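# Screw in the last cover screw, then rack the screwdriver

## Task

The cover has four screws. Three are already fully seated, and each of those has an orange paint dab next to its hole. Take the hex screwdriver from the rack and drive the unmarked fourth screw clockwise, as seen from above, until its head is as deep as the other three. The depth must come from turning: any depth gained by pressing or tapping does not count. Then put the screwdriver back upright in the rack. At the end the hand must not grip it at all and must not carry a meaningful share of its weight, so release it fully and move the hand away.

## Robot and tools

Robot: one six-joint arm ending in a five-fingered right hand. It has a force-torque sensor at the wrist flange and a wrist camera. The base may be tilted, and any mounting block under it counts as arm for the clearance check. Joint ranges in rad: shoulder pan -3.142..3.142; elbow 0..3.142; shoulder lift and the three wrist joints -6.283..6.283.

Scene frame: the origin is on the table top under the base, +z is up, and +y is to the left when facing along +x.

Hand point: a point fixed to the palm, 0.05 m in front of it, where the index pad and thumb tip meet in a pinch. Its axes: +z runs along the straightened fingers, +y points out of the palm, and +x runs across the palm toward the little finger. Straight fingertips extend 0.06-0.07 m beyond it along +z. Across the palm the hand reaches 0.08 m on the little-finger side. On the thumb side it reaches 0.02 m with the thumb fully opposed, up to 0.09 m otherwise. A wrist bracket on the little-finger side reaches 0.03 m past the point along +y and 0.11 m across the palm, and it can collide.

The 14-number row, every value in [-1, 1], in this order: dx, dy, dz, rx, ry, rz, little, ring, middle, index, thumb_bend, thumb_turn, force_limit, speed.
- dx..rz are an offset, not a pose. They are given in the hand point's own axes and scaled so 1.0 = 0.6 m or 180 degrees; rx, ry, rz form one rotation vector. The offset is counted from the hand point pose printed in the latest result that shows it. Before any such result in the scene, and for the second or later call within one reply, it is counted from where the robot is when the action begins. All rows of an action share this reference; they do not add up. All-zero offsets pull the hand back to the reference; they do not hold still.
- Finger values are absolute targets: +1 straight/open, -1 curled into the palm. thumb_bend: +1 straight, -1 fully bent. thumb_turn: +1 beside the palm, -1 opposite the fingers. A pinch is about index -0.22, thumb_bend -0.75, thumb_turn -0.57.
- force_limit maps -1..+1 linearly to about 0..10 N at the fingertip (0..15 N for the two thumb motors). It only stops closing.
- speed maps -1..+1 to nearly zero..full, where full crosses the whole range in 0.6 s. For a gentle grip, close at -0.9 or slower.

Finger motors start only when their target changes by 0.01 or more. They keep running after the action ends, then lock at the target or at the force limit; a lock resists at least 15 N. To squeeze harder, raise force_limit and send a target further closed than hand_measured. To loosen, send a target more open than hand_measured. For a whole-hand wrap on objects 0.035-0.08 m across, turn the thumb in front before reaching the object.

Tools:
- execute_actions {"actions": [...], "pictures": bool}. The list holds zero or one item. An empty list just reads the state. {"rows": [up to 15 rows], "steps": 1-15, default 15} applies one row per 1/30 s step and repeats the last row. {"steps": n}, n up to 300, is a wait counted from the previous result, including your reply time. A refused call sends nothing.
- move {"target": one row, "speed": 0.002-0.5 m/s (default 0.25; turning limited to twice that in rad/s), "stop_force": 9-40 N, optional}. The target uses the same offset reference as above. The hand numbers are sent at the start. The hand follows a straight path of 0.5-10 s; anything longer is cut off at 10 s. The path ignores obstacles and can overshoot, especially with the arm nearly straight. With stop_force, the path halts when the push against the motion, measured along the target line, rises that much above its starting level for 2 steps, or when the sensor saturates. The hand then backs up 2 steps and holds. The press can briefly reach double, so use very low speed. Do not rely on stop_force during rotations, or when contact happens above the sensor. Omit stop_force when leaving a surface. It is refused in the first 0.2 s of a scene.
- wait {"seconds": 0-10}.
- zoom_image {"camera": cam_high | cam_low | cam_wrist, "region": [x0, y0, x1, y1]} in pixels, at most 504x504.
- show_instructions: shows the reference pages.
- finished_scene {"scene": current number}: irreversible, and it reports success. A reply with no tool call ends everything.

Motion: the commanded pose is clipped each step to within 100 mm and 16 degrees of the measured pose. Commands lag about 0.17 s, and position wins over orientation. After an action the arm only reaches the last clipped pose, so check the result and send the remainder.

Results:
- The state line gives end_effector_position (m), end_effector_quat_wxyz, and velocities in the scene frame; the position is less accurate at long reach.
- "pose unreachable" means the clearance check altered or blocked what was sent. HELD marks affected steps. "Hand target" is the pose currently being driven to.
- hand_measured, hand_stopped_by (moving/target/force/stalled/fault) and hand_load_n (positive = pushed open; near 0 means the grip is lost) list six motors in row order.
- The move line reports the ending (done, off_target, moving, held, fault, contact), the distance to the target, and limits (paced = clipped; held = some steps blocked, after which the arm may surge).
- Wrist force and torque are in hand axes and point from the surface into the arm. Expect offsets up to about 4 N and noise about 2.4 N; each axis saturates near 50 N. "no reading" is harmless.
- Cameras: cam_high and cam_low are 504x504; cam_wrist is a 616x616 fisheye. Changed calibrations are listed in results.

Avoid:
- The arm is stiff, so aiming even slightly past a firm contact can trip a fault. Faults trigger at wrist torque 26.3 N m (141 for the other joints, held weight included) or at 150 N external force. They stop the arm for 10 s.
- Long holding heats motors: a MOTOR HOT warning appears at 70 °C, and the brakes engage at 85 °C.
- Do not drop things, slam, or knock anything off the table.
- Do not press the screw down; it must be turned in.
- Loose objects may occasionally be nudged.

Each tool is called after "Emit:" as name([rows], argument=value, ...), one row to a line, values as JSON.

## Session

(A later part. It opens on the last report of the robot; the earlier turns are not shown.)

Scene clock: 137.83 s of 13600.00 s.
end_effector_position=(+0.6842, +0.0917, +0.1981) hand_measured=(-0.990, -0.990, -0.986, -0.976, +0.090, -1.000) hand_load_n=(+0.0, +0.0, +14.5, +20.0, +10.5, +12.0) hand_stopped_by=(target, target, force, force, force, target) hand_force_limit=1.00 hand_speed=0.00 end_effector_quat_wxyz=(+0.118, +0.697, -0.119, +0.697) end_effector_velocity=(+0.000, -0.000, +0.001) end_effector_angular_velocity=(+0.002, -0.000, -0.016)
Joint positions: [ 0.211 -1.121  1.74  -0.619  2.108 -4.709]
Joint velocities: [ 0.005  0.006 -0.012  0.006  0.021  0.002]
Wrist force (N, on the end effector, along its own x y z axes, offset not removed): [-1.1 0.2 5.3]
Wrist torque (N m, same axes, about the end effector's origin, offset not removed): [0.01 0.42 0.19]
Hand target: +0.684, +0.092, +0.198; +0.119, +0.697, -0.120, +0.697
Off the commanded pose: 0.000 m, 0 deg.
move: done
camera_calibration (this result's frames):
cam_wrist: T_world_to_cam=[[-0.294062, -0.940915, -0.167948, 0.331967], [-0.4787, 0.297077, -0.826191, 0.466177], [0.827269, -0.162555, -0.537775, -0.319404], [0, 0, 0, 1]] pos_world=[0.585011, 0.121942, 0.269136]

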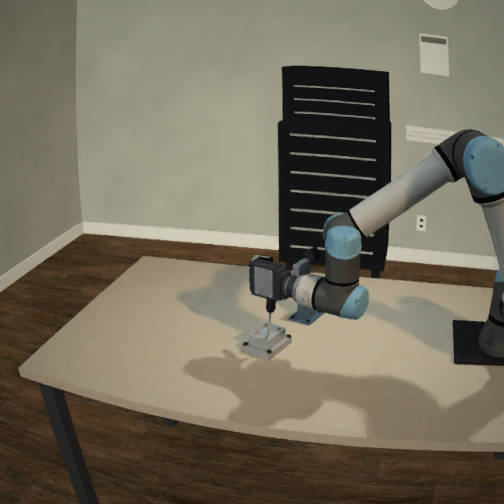

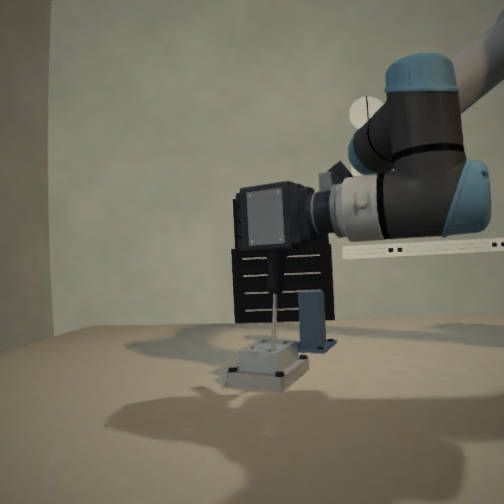

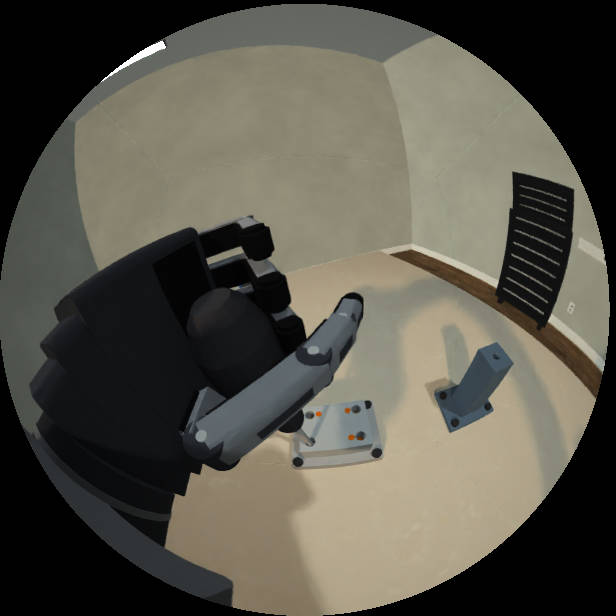

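Emit:
execute_actions([
  {"rows":[[0,0,0,0,0,0,0.2,0.2,0.2,0.2,0.6,-1,1,0.7]],"steps":13},
], pictures=false)

Emit:
move(target=[0,-0.0810,0.0172,0.3333,0,0,0.2,0.2,0.2,0.2,0.6,-1,1,0.5], speed=0.4)

Emit:
execute_actions([
  {"rows":[[0,0,0,0,0,0,-0.99,-0.99,-0.99,-0.99,0.6,-1,1,0.6]],"steps":15},
], pictures=false)

Emit:
execute_actions([
  {"rows":[[0,0,0,0,0,0,-0.99,-0.99,-0.99,-0.99,-0.96,-1,1,0.1]],"steps":15},
], pictures=false)

Emit:
move(target=[-0.0002,0.0235,-0.0358,-0.1667,0,0,-0.99,-0.99,-0.99,-0.99,-0.96,-1,1,0], speed=0.4)

Emit:
move(target=[-0.0002,0.0235,-0.0358,-0.1667,0,0,-0.99,-0.99,-0.99,-0.99,-0.96,-1,1,0], speed=0.4)

Emit:
execute_actions([
  {"rows":[[0,0,0,0,0,0,0.2,0.2,0.2,0.2,0.6,-1,1,0.7]],"steps":13},
], pictures=false)

Emit:
move(target=[0,-0.0810,0.0172,0.3333,0,0,0.2,0.2,0.2,0.2,0.6,-1,1,0.5], speed=0.4)

Emit:
execute_actions([
  {"rows":[[0,0,0,0,0,0,-0.99,-0.99,-0.99,-0.99,0.6,-1,1,0.6]],"steps":15},
], pictures=false)

Emit:
execute_actions([
  {"rows":[[0,0,0,0,0,0,-0.99,-0.99,-0.99,-0.99,-0.96,-1,1,0.1]],"steps":15},
], pictures=false)

Emit:
move(target=[-0.0002,0.0235,-0.0358,-0.1667,0,0,-0.99,-0.99,-0.99,-0.99,-0.96,-1,1,0], speed=0.4)

Emit:
move(target=[-0.0002,0.0235,-0.0358,-0.1667,0,0,-0.99,-0.99,-0.99,-0.99,-0.96,-1,1,0], speed=0.4)

Emit:
zoom_image(camera="cam_low", region=[250,260,300,360])

Scene clock: 141.90 s of 13600.00 s.
end_effector_position=(+0.6842, +0.0918, +0.1982) hand_measured=(-0.056, -0.056, -0.052, -0.044, +0.600, -1.000) hand_load_n=(+0.0, +0.5, +0.5, +0.5, +0.0, +0.0) hand_stopped_by=(moving, moving, moving, moving, moving, target) hand_force_limit=1.00 hand_speed=0.70 end_effector_quat_wxyz=(+0.118, +0.697, -0.119, +0.697) end_effector_velocity=(-0.001, -0.001, +0.000) end_effector_angular_velocity=(-0.001, -0.000, -0.002)
Joint positions: [ 0.211 -1.121  1.739 -0.619  2.108 -4.709]
Joint velocities: [-0.001 -0.001  0.002 -0.001  0.    -0.001]
Wrist force (N, on the end effector, along its own x y z axes, offset not removed): [-0.3 2.2 0.7]
Wrist torque (N m, same axes, about the end effector's origin, offset not removed): [0.33 0.06 0.06]
Hand target: +0.684, +0.092, +0.198; +0.118, +0.697, -0.119, +0.697
Off the commanded pose: 0.000 m, 0 deg.
Steps of this call (steps 1 to 90: nothing new was sent; then 0.63 s passed at rest; steps 91 to 103: all 13 steps of this action). Readings (end_effector_position | what the end effector reports):
91: (+0.6842, +0.0916, +0.1982) | hand_measured=(-0.990, -0.990, -0.986, -0.976, +0.090, -1.000) hand_load_n=(+0.0, +0.0, +15.0, +20.0, +10.5, +11.5) hand_stopped_by=(moving, moving, moving, moving, moving, target) hand_force_limit=1.00 hand_speed=0.70
92: (+0.6843, +0.0917, +0.1982) | hand_measured=(-0.990, -0.990, -0.986, -0.976, +0.090, -1.000) hand_load_n=(+0.0, +0.0, +15.0, +20.0, +10.5, +11.5) hand_stopped_by=(moving, moving, moving, moving, moving, target) hand_force_limit=1.00 hand_speed=0.70
94: (+0.6843, +0.0918, +0.1982) | hand_measured=(-0.906, -0.906, -0.904, -0.894, +0.136, -1.000) hand_load_n=(+0.0, +0.0, -6.0, +0.0, +3.0, +2.0) hand_stopped_by=(moving, moving, moving, moving, moving, target) hand_force_limit=1.00 hand_speed=0.70
98: (+0.6843, +0.0919, +0.1982) | hand_measured=(-0.528, -0.528, -0.524, -0.516, +0.374, -1.000) hand_load_n=(+0.0, +0.5, +0.5, +0.5, +0.0, +0.0) hand_stopped_by=(moving, moving, moving, moving, moving, target) hand_force_limit=1.00 hand_speed=0.70
103: the state above

Scene clock: 144.23 s of 13600.00 s.
end_effector_position=(+0.7096, +0.1340, +0.1981) hand_measured=(+0.200, +0.200, +0.200, +0.200, +0.600, -1.000) hand_load_n=(+0.0, +0.0, +0.0, +0.0, +0.0, +0.0) hand_stopped_by=(target, target, target, target, target, target) hand_force_limit=1.00 hand_speed=0.50 end_effector_quat_wxyz=(-0.246, +0.663, +0.245, +0.663) end_effector_velocity=(+0.001, +0.001, -0.000) end_effector_angular_velocity=(+0.000, +0.001, +0.015)
Joint positions: [-0.236 -1.203  1.868 -0.669  0.616 -4.708]
Joint velocities: [-0.005  0.005 -0.009  0.005 -0.02  -0.   ]
Wrist force (N, on the end effector, along its own x y z axes, offset not removed): [1.8 2.5 0.4]
Wrist torque (N m, same axes, about the end effector's origin, offset not removed): [0.43 -0.25 0.18]
Hand target: +0.710, +0.134, +0.198; -0.246, +0.663, +0.245, +0.663
Off the commanded pose: 0.000 m, 0 deg.
move: done
camera_calibration (this result's frames):
cam_wrist: T_world_to_cam=[[0.66635, -0.726567, -0.167564, -0.331124], [-0.496538, -0.264739, -0.826658, 0.553804], [0.556262, 0.634045, -0.537177, -0.248091], [0, 0, 0, 1]] pos_world=[0.633633, 0.0633308, 0.269053]

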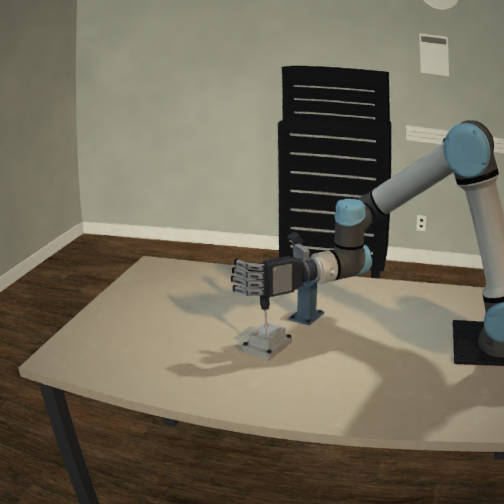

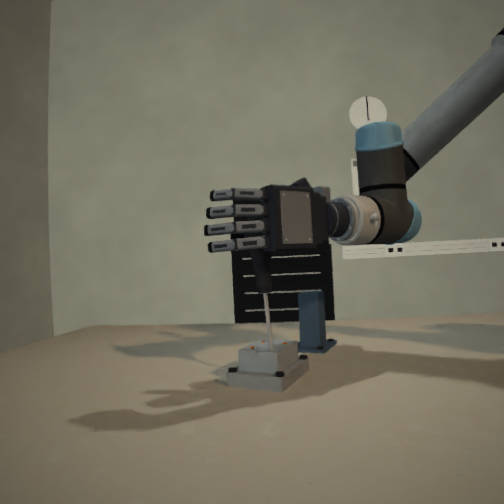

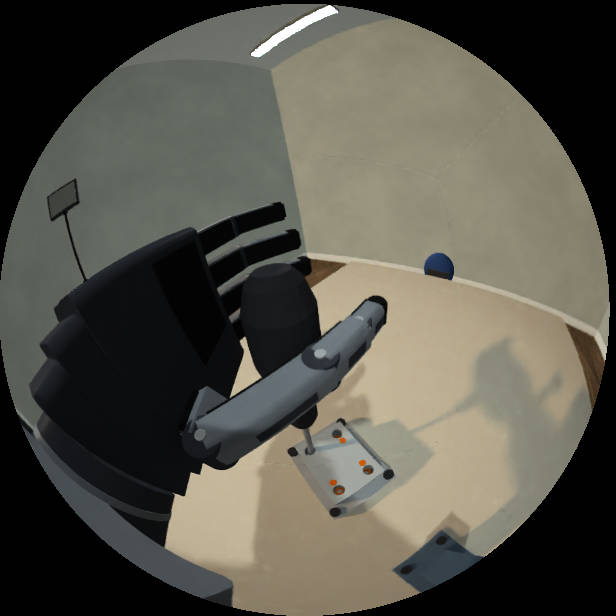

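Scene clock: 144.73 s of 13600.00 s.
end_effector_position=(+0.7097, +0.1338, +0.1982) hand_measured=(-0.858, -0.858, -0.858, -0.858, +0.600, -1.000) hand_load_n=(+0.0, +0.0, +0.0, +0.0, +0.0, +0.0) hand_stopped_by=(moving, moving, moving, moving, target, target) hand_force_limit=1.00 hand_speed=0.60 end_effector_quat_wxyz=(-0.245, +0.663, +0.245, +0.663) end_effector_velocity=(+0.000, -0.000, +0.000) end_effector_angular_velocity=(-0.000, -0.001, -0.000)
Joint positions: [-0.236 -1.203  1.868 -0.668  0.616 -4.708]
Joint velocities: [-0.    -0.001 -0.     0.    -0.    -0.   ]
Wrist force (N, on the end effector, along its own x y z axes, offset not removed): [0.2 2.4 0.8]
Wrist torque (N m, same axes, about the end effector's origin, offset not removed): [0.50 0.02 0.04]
Hand target: +0.710, +0.134, +0.198; -0.246, +0.663, +0.245, +0.663
Off the commanded pose: 0.000 m, 0 deg.
Steps of this call (steps 1 to 15: all 15 steps of this action). Readings (end_effector_position | what the end effector reports):
1: (+0.7096, +0.1340, +0.1981) | hand_measured=(+0.200, +0.200, +0.200, +0.200, +0.600, -1.000) hand_load_n=(+0.0, +0.0, +0.0, +0.0, +0.0, +0.0) hand_stopped_by=(moving, moving, moving, moving, target, target) hand_force_limit=1.00 hand_speed=0.60
2: (+0.7096, +0.1340, +0.1981) | hand_measured=(+0.200, +0.200, +0.200, +0.200, +0.600, -1.000) hand_load_n=(+0.0, +0.0, +0.0, +0.0, +0.0, +0.0) hand_stopped_by=(moving, moving, moving, moving, target, target) hand_force_limit=1.00 hand_speed=0.60
4: (+0.7096, +0.1340, +0.1981) | hand_measured=(+0.120, +0.120, +0.120, +0.120, +0.600, -1.000) hand_load_n=(+0.0, -0.5, -0.5, -0.5, +0.0, +0.0) hand_stopped_by=(moving, moving, moving, moving, target, target) hand_force_limit=1.00 hand_speed=0.60
8: (+0.7097, +0.1339, +0.1981) | hand_measured=(-0.236, -0.236, -0.236, -0.236, +0.600, -1.000) hand_load_n=(+0.0, -0.5, -0.5, -0.5, +0.0, +0.0) hand_stopped_by=(moving, moving, moving, moving, target, target) hand_force_limit=1.00 hand_speed=0.60
15: the state above

Scene clock: 145.23 s of 13600.00 s.
end_effector_position=(+0.7097, +0.1338, +0.1982) hand_measured=(-0.990, -0.990, -0.986, -0.982, +0.154, -1.000) hand_load_n=(+0.0, +0.0, +13.0, +15.0, +13.0, +3.0) hand_stopped_by=(target, target, force, force, moving, target) hand_force_limit=1.00 hand_speed=0.10 end_effector_quat_wxyz=(-0.245, +0.663, +0.245, +0.663) end_effector_velocity=(+0.000, -0.000, -0.000) end_effector_angular_velocity=(+0.000, +0.000, -0.000)
Joint positions: [-0.236 -1.203  1.868 -0.668  0.616 -4.708]
Joint velocities: [-0.  0. -0.  0.  0. -0.]
Wrist force (N, on the end effector, along its own x y z axes, offset not removed): [2.6 2.3 0.0]
Wrist torque (N m, same axes, about the end effector's origin, offset not removed): [0.30 -0.17 -0.08]
Hand target: +0.710, +0.134, +0.198; -0.245, +0.663, +0.245, +0.663
Off the commanded pose: 0.000 m, 0 deg.
Steps of this call (steps 1 to 15: all 15 steps of this action). Readings (end_effector_position | what the end effector reports):
1: (+0.7097, +0.1338, +0.1982) | hand_measured=(-0.946, -0.946, -0.946, -0.946, +0.600, -1.000) hand_load_n=(+0.0, +0.0, +1.5, +5.5, +0.0, +0.0) hand_stopped_by=(moving, moving, moving, moving, moving, target) hand_force_limit=1.00 hand_speed=0.10
2: (+0.7097, +0.1338, +0.1982) | hand_measured=(-0.986, -0.986, -0.984, -0.984, +0.602, -1.000) hand_load_n=(+0.0, +0.0, +9.0, +11.5, +1.5, +0.5) hand_stopped_by=(moving, moving, moving, force, moving, target) hand_force_limit=1.00 hand_speed=0.10
4: (+0.7097, +0.1338, +0.1982) | hand_measured=(-0.990, -0.990, -0.986, -0.982, +0.568, -1.000) hand_load_n=(+0.0, +0.0, +9.5, +10.5, +2.5, +1.0) hand_stopped_by=(moving, moving, force, force, moving, target) hand_force_limit=1.00 hand_speed=0.10
8: (+0.7097, +0.1338, +0.1982) | hand_measured=(-0.990, -0.990, -0.986, -0.982, +0.420, -1.000) hand_load_n=(+0.0, +0.0, +9.0, +10.0, +7.5, +2.5) hand_stopped_by=(target, target, force, force, moving, target) hand_force_limit=1.00 hand_speed=0.10
15: the state above

Scene clock: 146.87 s of 13600.00 s.
end_effector_position=(+0.7026, +0.1093, +0.1981) hand_measured=(-0.990, -0.990, -0.986, -0.980, +0.102, -1.000) hand_load_n=(+0.0, +0.0, +14.0, +20.0, +11.5, +8.0) hand_stopped_by=(target, target, force, force, force, target) hand_force_limit=1.00 hand_speed=0.00 end_effector_quat_wxyz=(-0.066, +0.704, +0.065, +0.704) end_effector_velocity=(+0.000, -0.001, -0.001) end_effector_angular_velocity=(-0.001, +0.001, -0.016)
Joint positions: [-0.016 -1.241  1.923 -0.684  1.359 -4.709]
Joint velocities: [ 0.007  0.004 -0.005  0.002  0.024 -0.001]
Wrist force (N, on the end effector, along its own x y z axes, offset not removed): [4.7 1.7 2.1]
Wrist torque (N m, same axes, about the end effector's origin, offset not removed): [0.24 -0.03 0.16]
Hand target: +0.703, +0.109, +0.198; -0.066, +0.704, +0.064, +0.704
Off the commanded pose: 0.000 m, 0 deg.
move: done
camera_calibration (this result's frames):
cam_wrist: T_world_to_cam=[[0.215537, -0.961947, -0.167934, -0.00179792], [-0.562574, 0.0182438, -0.826545, 0.559254], [0.798157, 0.272626, -0.537234, -0.359022], [0, 0, 0, 1]] pos_world=[0.601565, 0.0859463, 0.269068]

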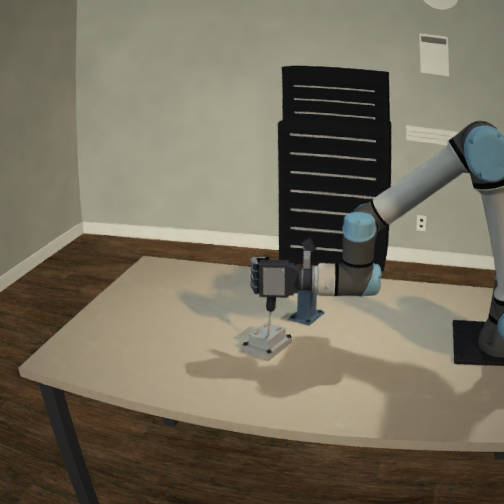

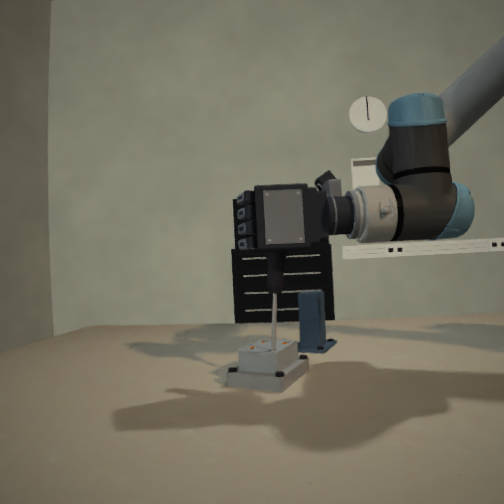

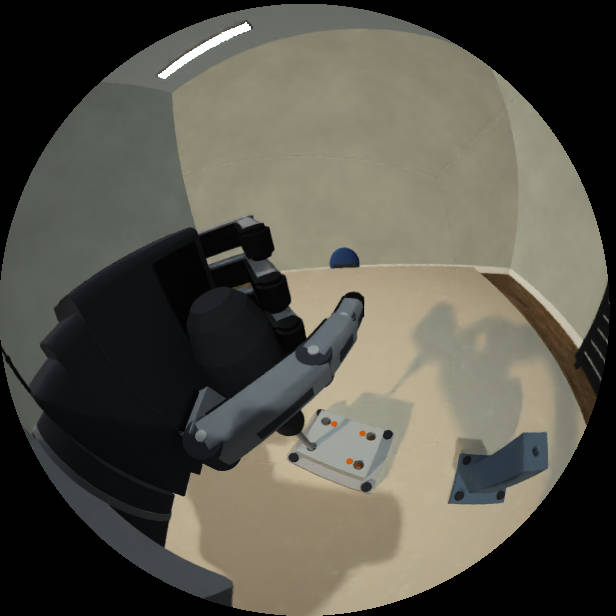

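Scene clock: 148.23 s of 13600.00 s.
end_effector_position=(+0.6842, +0.0916, +0.1980) hand_measured=(-0.990, -0.990, -0.986, -0.976, +0.102, -1.000) hand_load_n=(+0.0, +0.0, +14.5, +20.0, +10.0, +12.5) hand_stopped_by=(target, target, force, force, force, target) hand_force_limit=1.00 hand_speed=0.00 end_effector_quat_wxyz=(+0.118, +0.697, -0.119, +0.697) end_effector_velocity=(+0.000, -0.002, +0.000) end_effector_angular_velocity=(+0.001, +0.001, -0.017)
Joint positions: [ 0.21  -1.121  1.741 -0.62   2.106 -4.709]
Joint velocities: [ 0.003  0.007 -0.012  0.006  0.02   0.001]
Wrist force (N, on the end effector, along its own x y z axes, offset not removed): [-2.6 0.5 3.8]
Wrist torque (N m, same axes, about the end effector's origin, offset not removed): [0.28 0.57 0.33]
Hand target: +0.684, +0.092, +0.198; +0.118, +0.697, -0.119, +0.697
Off the commanded pose: 0.000 m, 0 deg.
move: done
camera_calibration (this result's frames):
cam_wrist: T_world_to_cam=[[-0.292527, -0.941402, -0.167901, 0.330831], [-0.479014, 0.296222, -0.826316, 0.466377], [0.827632, -0.161292, -0.537597, -0.319927], [0, 0, 0, 1]] pos_world=[0.584959, 0.121692, 0.26893]

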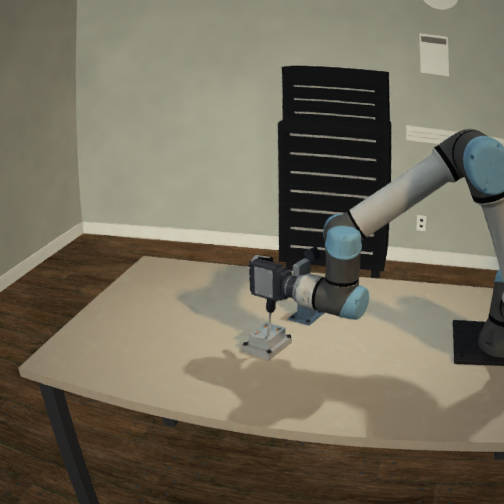

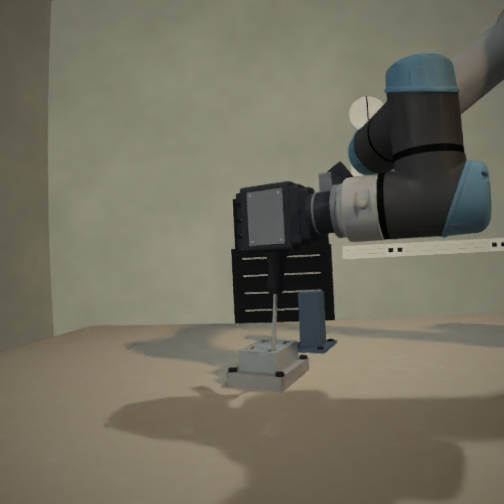

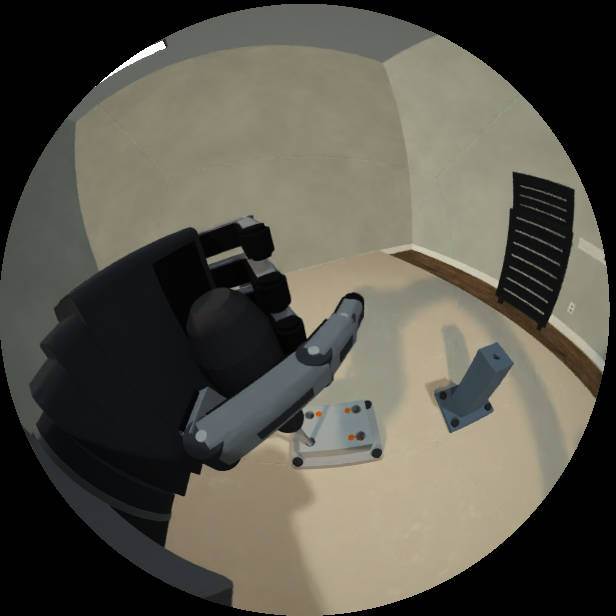

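Scene clock: 148.67 s of 13600.00 s.
end_effector_position=(+0.6843, +0.0917, +0.1980) hand_measured=(-0.056, -0.056, -0.052, -0.044, +0.600, -1.000) hand_load_n=(+0.0, +0.5, +0.5, +0.5, +0.0, +0.0) hand_stopped_by=(moving, moving, moving, moving, moving, target) hand_force_limit=1.00 hand_speed=0.70 end_effector_quat_wxyz=(+0.117, +0.697, -0.119, +0.697) end_effector_velocity=(-0.000, +0.001, -0.000) end_effector_angular_velocity=(+0.000, -0.001, +0.001)
Joint positions: [ 0.21  -1.121  1.741 -0.62   2.106 -4.709]
Joint velocities: [ 0.001 -0.     0.001 -0.002  0.    -0.   ]
Wrist force (N, on the end effector, along its own x y z axes, offset not removed): [0.2 1.4 0.1]
Wrist torque (N m, same axes, about the end effector's origin, offset not removed): [0.25 -0.04 0.08]
Hand target: +0.684, +0.092, +0.198; +0.118, +0.697, -0.119, +0.697
Off the commanded pose: 0.000 m, 0 deg.
Steps of this call (steps 1 to 13: all 13 steps of this action). Readings (end_effector_position | what the end effector reports):
1: (+0.6842, +0.0916, +0.1980) | hand_measured=(-0.990, -0.990, -0.986, -0.976, +0.102, -1.000) hand_load_n=(+0.0, +0.0, +14.5, +19.5, +10.0, +12.5) hand_stopped_by=(moving, moving, moving, moving, moving, target) hand_force_limit=1.00 hand_speed=0.70
2: (+0.6842, +0.0916, +0.1980) | hand_measured=(-0.990, -0.990, -0.986, -0.976, +0.102, -1.000) hand_load_n=(+0.0, +0.0, +14.5, +19.5, +10.0, +12.5) hand_stopped_by=(moving, moving, moving, moving, moving, target) hand_force_limit=1.00 hand_speed=0.70
4: (+0.6842, +0.0916, +0.1980) | hand_measured=(-0.906, -0.906, -0.904, -0.894, +0.148, -1.000) hand_load_n=(+0.0, +0.0, -5.0, +0.0, +2.5, +1.5) hand_stopped_by=(moving, moving, moving, moving, moving, target) hand_force_limit=1.00 hand_speed=0.70
8: (+0.6843, +0.0917, +0.1980) | hand_measured=(-0.528, -0.528, -0.524, -0.516, +0.384, -1.000) hand_load_n=(+0.0, +0.5, +0.5, +0.5, +0.0, +0.0) hand_stopped_by=(moving, moving, moving, moving, moving, target) hand_force_limit=1.00 hand_speed=0.70
13: the state above

Scene clock: 151.00 s of 13600.00 s.
end_effector_position=(+0.7096, +0.1340, +0.1980) hand_measured=(+0.200, +0.200, +0.200, +0.200, +0.600, -1.000) hand_load_n=(+0.0, +0.0, +0.0, +0.0, +0.0, +0.0) hand_stopped_by=(target, target, target, target, target, target) hand_force_limit=1.00 hand_speed=0.50 end_effector_quat_wxyz=(-0.246, +0.663, +0.245, +0.663) end_effector_velocity=(+0.001, +0.001, +0.000) end_effector_angular_velocity=(+0.000, +0.002, +0.016)
Joint positions: [-0.237 -1.203  1.868 -0.669  0.614 -4.707]
Joint velocities: [-0.005  0.005 -0.009  0.006 -0.021  0.   ]
Wrist force (N, on the end effector, along its own x y z axes, offset not removed): [0.6 0.4 0.0]
Wrist torque (N m, same axes, about the end effector's origin, offset not removed): [0.16 -0.03 0.12]
Hand target: +0.710, +0.134, +0.198; -0.247, +0.663, +0.246, +0.663
Off the commanded pose: 0.000 m, 0 deg.
move: done
camera_calibration (this result's frames):
cam_wrist: T_world_to_cam=[[0.667642, -0.725421, -0.167386, -0.332196], [-0.495874, -0.265605, -0.826779, 0.553311], [0.555305, 0.634994, -0.537046, -0.247642], [0, 0, 0, 1]] pos_world=[0.633677, 0.0632311, 0.268866]

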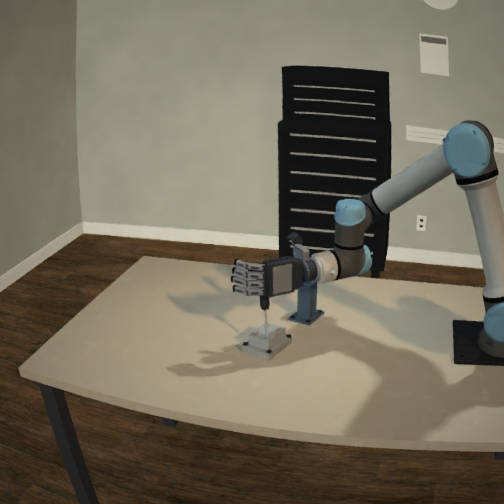

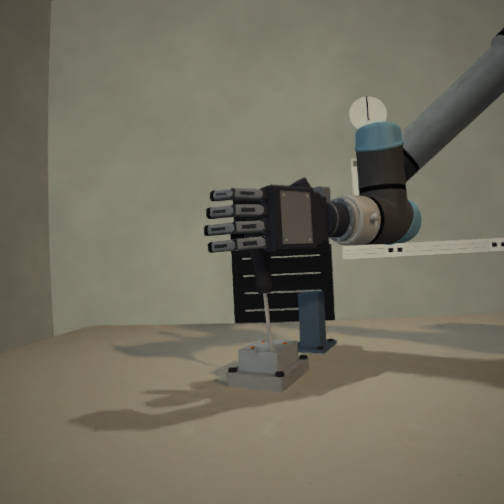

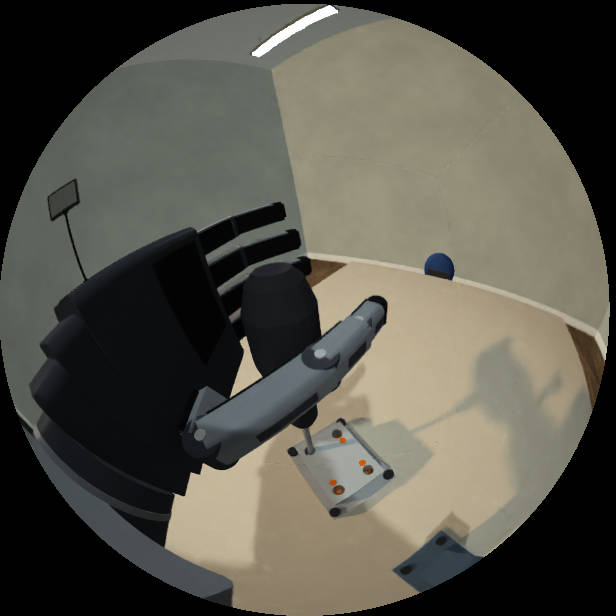

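Scene clock: 151.50 s of 13600.00 s.
end_effector_position=(+0.7097, +0.1339, +0.1980) hand_measured=(-0.858, -0.858, -0.858, -0.858, +0.600, -1.000) hand_load_n=(+0.0, +0.0, +0.0, +0.0, +0.0, +0.0) hand_stopped_by=(moving, moving, moving, moving, target, target) hand_force_limit=1.00 hand_speed=0.60 end_effector_quat_wxyz=(-0.246, +0.663, +0.245, +0.663) end_effector_velocity=(+0.000, -0.000, +0.000) end_effector_angular_velocity=(-0.000, -0.000, -0.001)
Joint positions: [-0.237 -1.203  1.868 -0.669  0.614 -4.707]
Joint velocities: [ 0.     0.    -0.001  0.     0.002 -0.   ]
Wrist force (N, on the end effector, along its own x y z axes, offset not removed): [-0.2 2.1 1.3]
Wrist torque (N m, same axes, about the end effector's origin, offset not removed): [0.43 0.01 0.10]
Hand target: +0.710, +0.134, +0.198; -0.246, +0.663, +0.245, +0.663
Off the commanded pose: 0.000 m, 0 deg.
Steps of this call (steps 1 to 15: all 15 steps of this action). Readings (end_effector_position | what the end effector reports):
1: (+0.7096, +0.1340, +0.1980) | hand_measured=(+0.200, +0.200, +0.200, +0.200, +0.600, -1.000) hand_load_n=(+0.0, +0.0, +0.0, +0.0, +0.0, +0.0) hand_stopped_by=(moving, moving, moving, moving, target, target) hand_force_limit=1.00 hand_speed=0.60
2: (+0.7096, +0.1340, +0.1980) | hand_measured=(+0.200, +0.200, +0.200, +0.200, +0.600, -1.000) hand_load_n=(+0.0, +0.0, +0.0, +0.0, +0.0, +0.0) hand_stopped_by=(moving, moving, moving, moving, target, target) hand_force_limit=1.00 hand_speed=0.60
4: (+0.7096, +0.1340, +0.1980) | hand_measured=(+0.120, +0.120, +0.120, +0.120, +0.600, -1.000) hand_load_n=(+0.0, -0.5, -0.5, -0.5, +0.0, +0.0) hand_stopped_by=(moving, moving, moving, moving, target, target) hand_force_limit=1.00 hand_speed=0.60
8: (+0.7096, +0.1339, +0.1980) | hand_measured=(-0.236, -0.236, -0.236, -0.236, +0.600, -1.000) hand_load_n=(+0.0, -0.5, -0.5, -0.5, +0.0, +0.0) hand_stopped_by=(moving, moving, moving, moving, target, target) hand_force_limit=1.00 hand_speed=0.60
15: the state above

Scene clock: 152.00 s of 13600.00 s.
end_effector_position=(+0.7097, +0.1339, +0.1981) hand_measured=(-0.990, -0.990, -0.986, -0.980, +0.156, -1.000) hand_load_n=(+0.0, +0.0, +12.5, +14.0, +14.0, +3.0) hand_stopped_by=(target, target, force, force, moving, target) hand_force_limit=1.00 hand_speed=0.10 end_effector_quat_wxyz=(-0.246, +0.663, +0.245, +0.663) end_effector_velocity=(-0.000, +0.000, -0.000) end_effector_angular_velocity=(-0.000, -0.000, +0.000)
Joint positions: [-0.237 -1.203  1.868 -0.669  0.614 -4.707]
Joint velocities: [ 0. -0.  0. -0.  0. -0.]
Wrist force (N, on the end effector, along its own x y z axes, offset not removed): [3.1 3.8 0.0]
Wrist torque (N m, same axes, about the end effector's origin, offset not removed): [0.50 -0.37 -0.05]
Hand target: +0.710, +0.134, +0.198; -0.246, +0.663, +0.245, +0.663
Off the commanded pose: 0.000 m, 0 deg.
Steps of this call (steps 1 to 15: all 15 steps of this action). Readings (end_effector_position | what the end effector reports):
1: (+0.7097, +0.1339, +0.1981) | hand_measured=(-0.946, -0.946, -0.946, -0.946, +0.600, -1.000) hand_load_n=(+0.0, +0.0, +0.0, +1.5, +0.0, +0.0) hand_stopped_by=(moving, moving, moving, moving, moving, target) hand_force_limit=1.00 hand_speed=0.10
2: (+0.7097, +0.1339, +0.1981) | hand_measured=(-0.986, -0.986, -0.984, -0.982, +0.600, -1.000) hand_load_n=(+0.0, +0.0, +9.5, +11.5, +1.0, +0.5) hand_stopped_by=(moving, moving, moving, force, moving, target) hand_force_limit=1.00 hand_speed=0.10
4: (+0.7097, +0.1339, +0.1981) | hand_measured=(-0.990, -0.990, -0.986, -0.982, +0.568, -1.000) hand_load_n=(+0.0, +0.0, +10.0, +11.0, +2.0, +0.5) hand_stopped_by=(moving, moving, force, force, moving, target) hand_force_limit=1.00 hand_speed=0.10
8: (+0.7097, +0.1339, +0.1981) | hand_measured=(-0.990, -0.990, -0.986, -0.982, +0.420, -1.000) hand_load_n=(+0.0, +0.0, +9.5, +10.5, +7.5, +2.0) hand_stopped_by=(target, target, force, force, moving, target) hand_force_limit=1.00 hand_speed=0.10
15: the state above

Scene clock: 153.63 s of 13600.00 s.
end_effector_position=(+0.7026, +0.1094, +0.1980) hand_measured=(-0.990, -0.990, -0.986, -0.978, +0.088, -1.000) hand_load_n=(+0.0, +0.0, +15.0, +20.0, +11.5, +7.0) hand_stopped_by=(target, target, force, force, force, target) hand_force_limit=1.00 hand_speed=0.00 end_effector_quat_wxyz=(-0.067, +0.704, +0.066, +0.704) end_effector_velocity=(+0.000, +0.000, -0.000) end_effector_angular_velocity=(-0.000, +0.001, -0.013)
Joint positions: [-0.016 -1.241  1.924 -0.685  1.356 -4.709]
Joint velocities: [ 0.008  0.003 -0.004  0.002  0.022 -0.   ]
Wrist force (N, on the end effector, along its own x y z axes, offset not removed): [4.7 2.0 1.0]
Wrist torque (N m, same axes, about the end effector's origin, offset not removed): [0.35 -0.10 0.13]
Hand target: +0.703, +0.109, +0.198; -0.066, +0.704, +0.065, +0.704
Off the commanded pose: 0.000 m, 0 deg.
move: done
camera_calibration (this result's frames):
cam_wrist: T_world_to_cam=[[0.217222, -0.961578, -0.167875, -0.00304468], [-0.562421, 0.0172707, -0.826671, 0.559112], [0.797808, 0.273988, -0.53706, -0.359046], [0, 0, 0, 1]] pos_world=[0.601567, 0.0857903, 0.268861]

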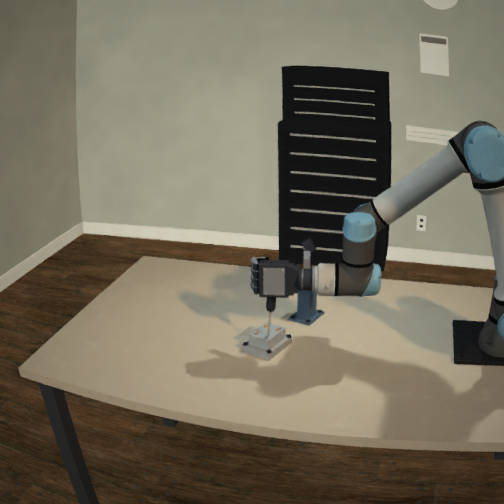

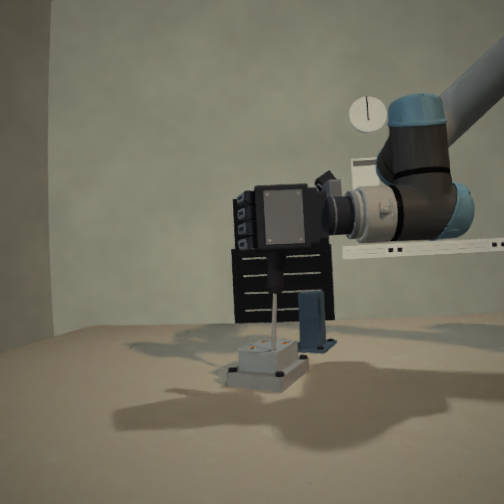

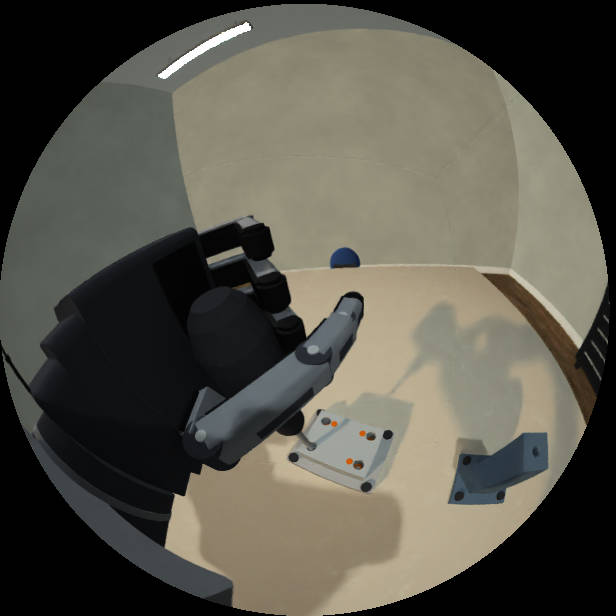

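Scene clock: 155.00 s of 13600.00 s.
end_effector_position=(+0.6842, +0.0916, +0.1978) hand_measured=(-0.990, -0.990, -0.986, -0.974, +0.088, -1.000) hand_load_n=(+0.0, +0.0, +15.0, +19.5, +10.0, +11.5) hand_stopped_by=(target, target, force, force, force, target) hand_force_limit=1.00 hand_speed=0.00 end_effector_quat_wxyz=(+0.117, +0.697, -0.118, +0.697) end_effector_velocity=(+0.000, -0.001, +0.000) end_effector_angular_velocity=(-0.000, +0.001, -0.017)
Joint positions: [ 0.209 -1.122  1.743 -0.621  2.103 -4.709]
Joint velocities: [ 0.003  0.007 -0.011  0.006  0.021  0.   ]
Wrist force (N, on the end effector, along its own x y z axes, offset not removed): [-4.1 0.7 3.7]
Wrist torque (N m, same axes, about the end effector's origin, offset not removed): [0.33 0.66 0.19]
Hand target: +0.684, +0.092, +0.198; +0.118, +0.697, -0.119, +0.697
Off the commanded pose: 0.000 m, 0 deg.
move: done
camera_calibration (this result's frames):
cam_wrist: T_world_to_cam=[[-0.290877, -0.941903, -0.167959, 0.329715], [-0.47934, 0.295395, -0.826423, 0.466547], [0.828024, -0.159878, -0.537415, -0.320473], [0, 0, 0, 1]] pos_world=[0.5849, 0.121507, 0.268717]

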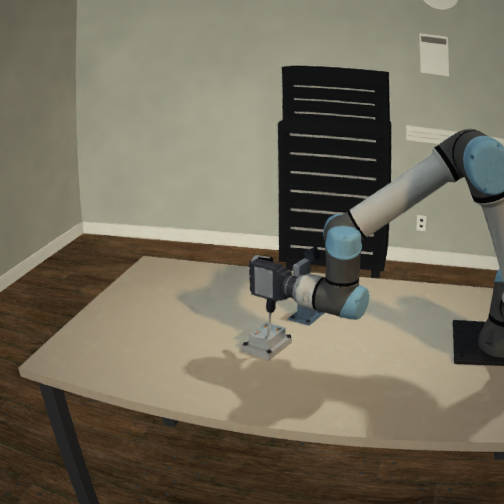

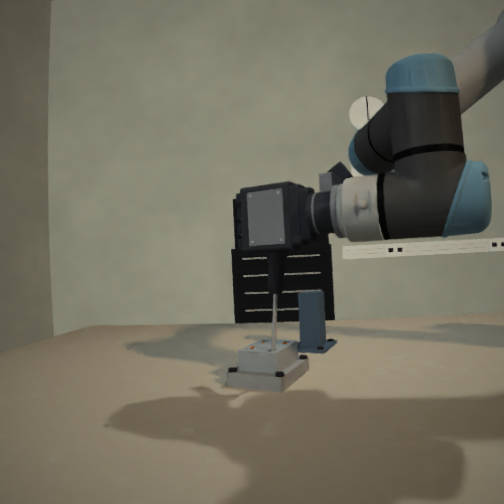

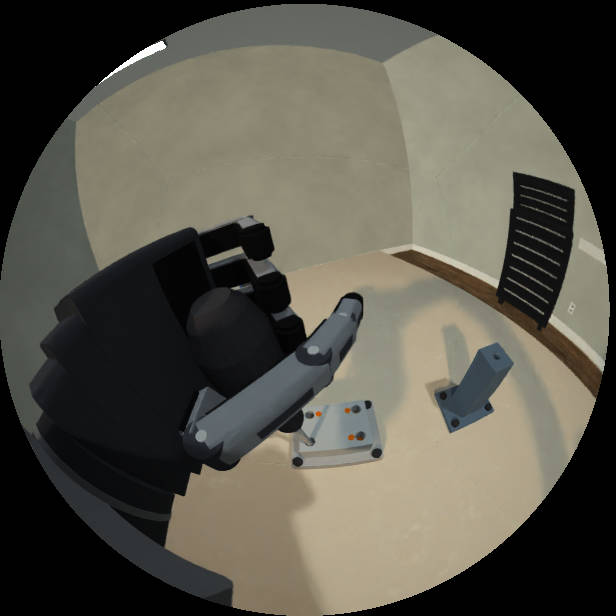

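Region (250, 260, 300, 360) of cam_low's 504x504 image, scaled by 5.040, with more detail than that image has.

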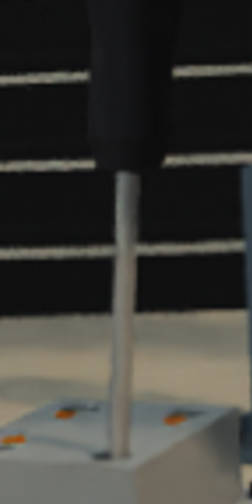

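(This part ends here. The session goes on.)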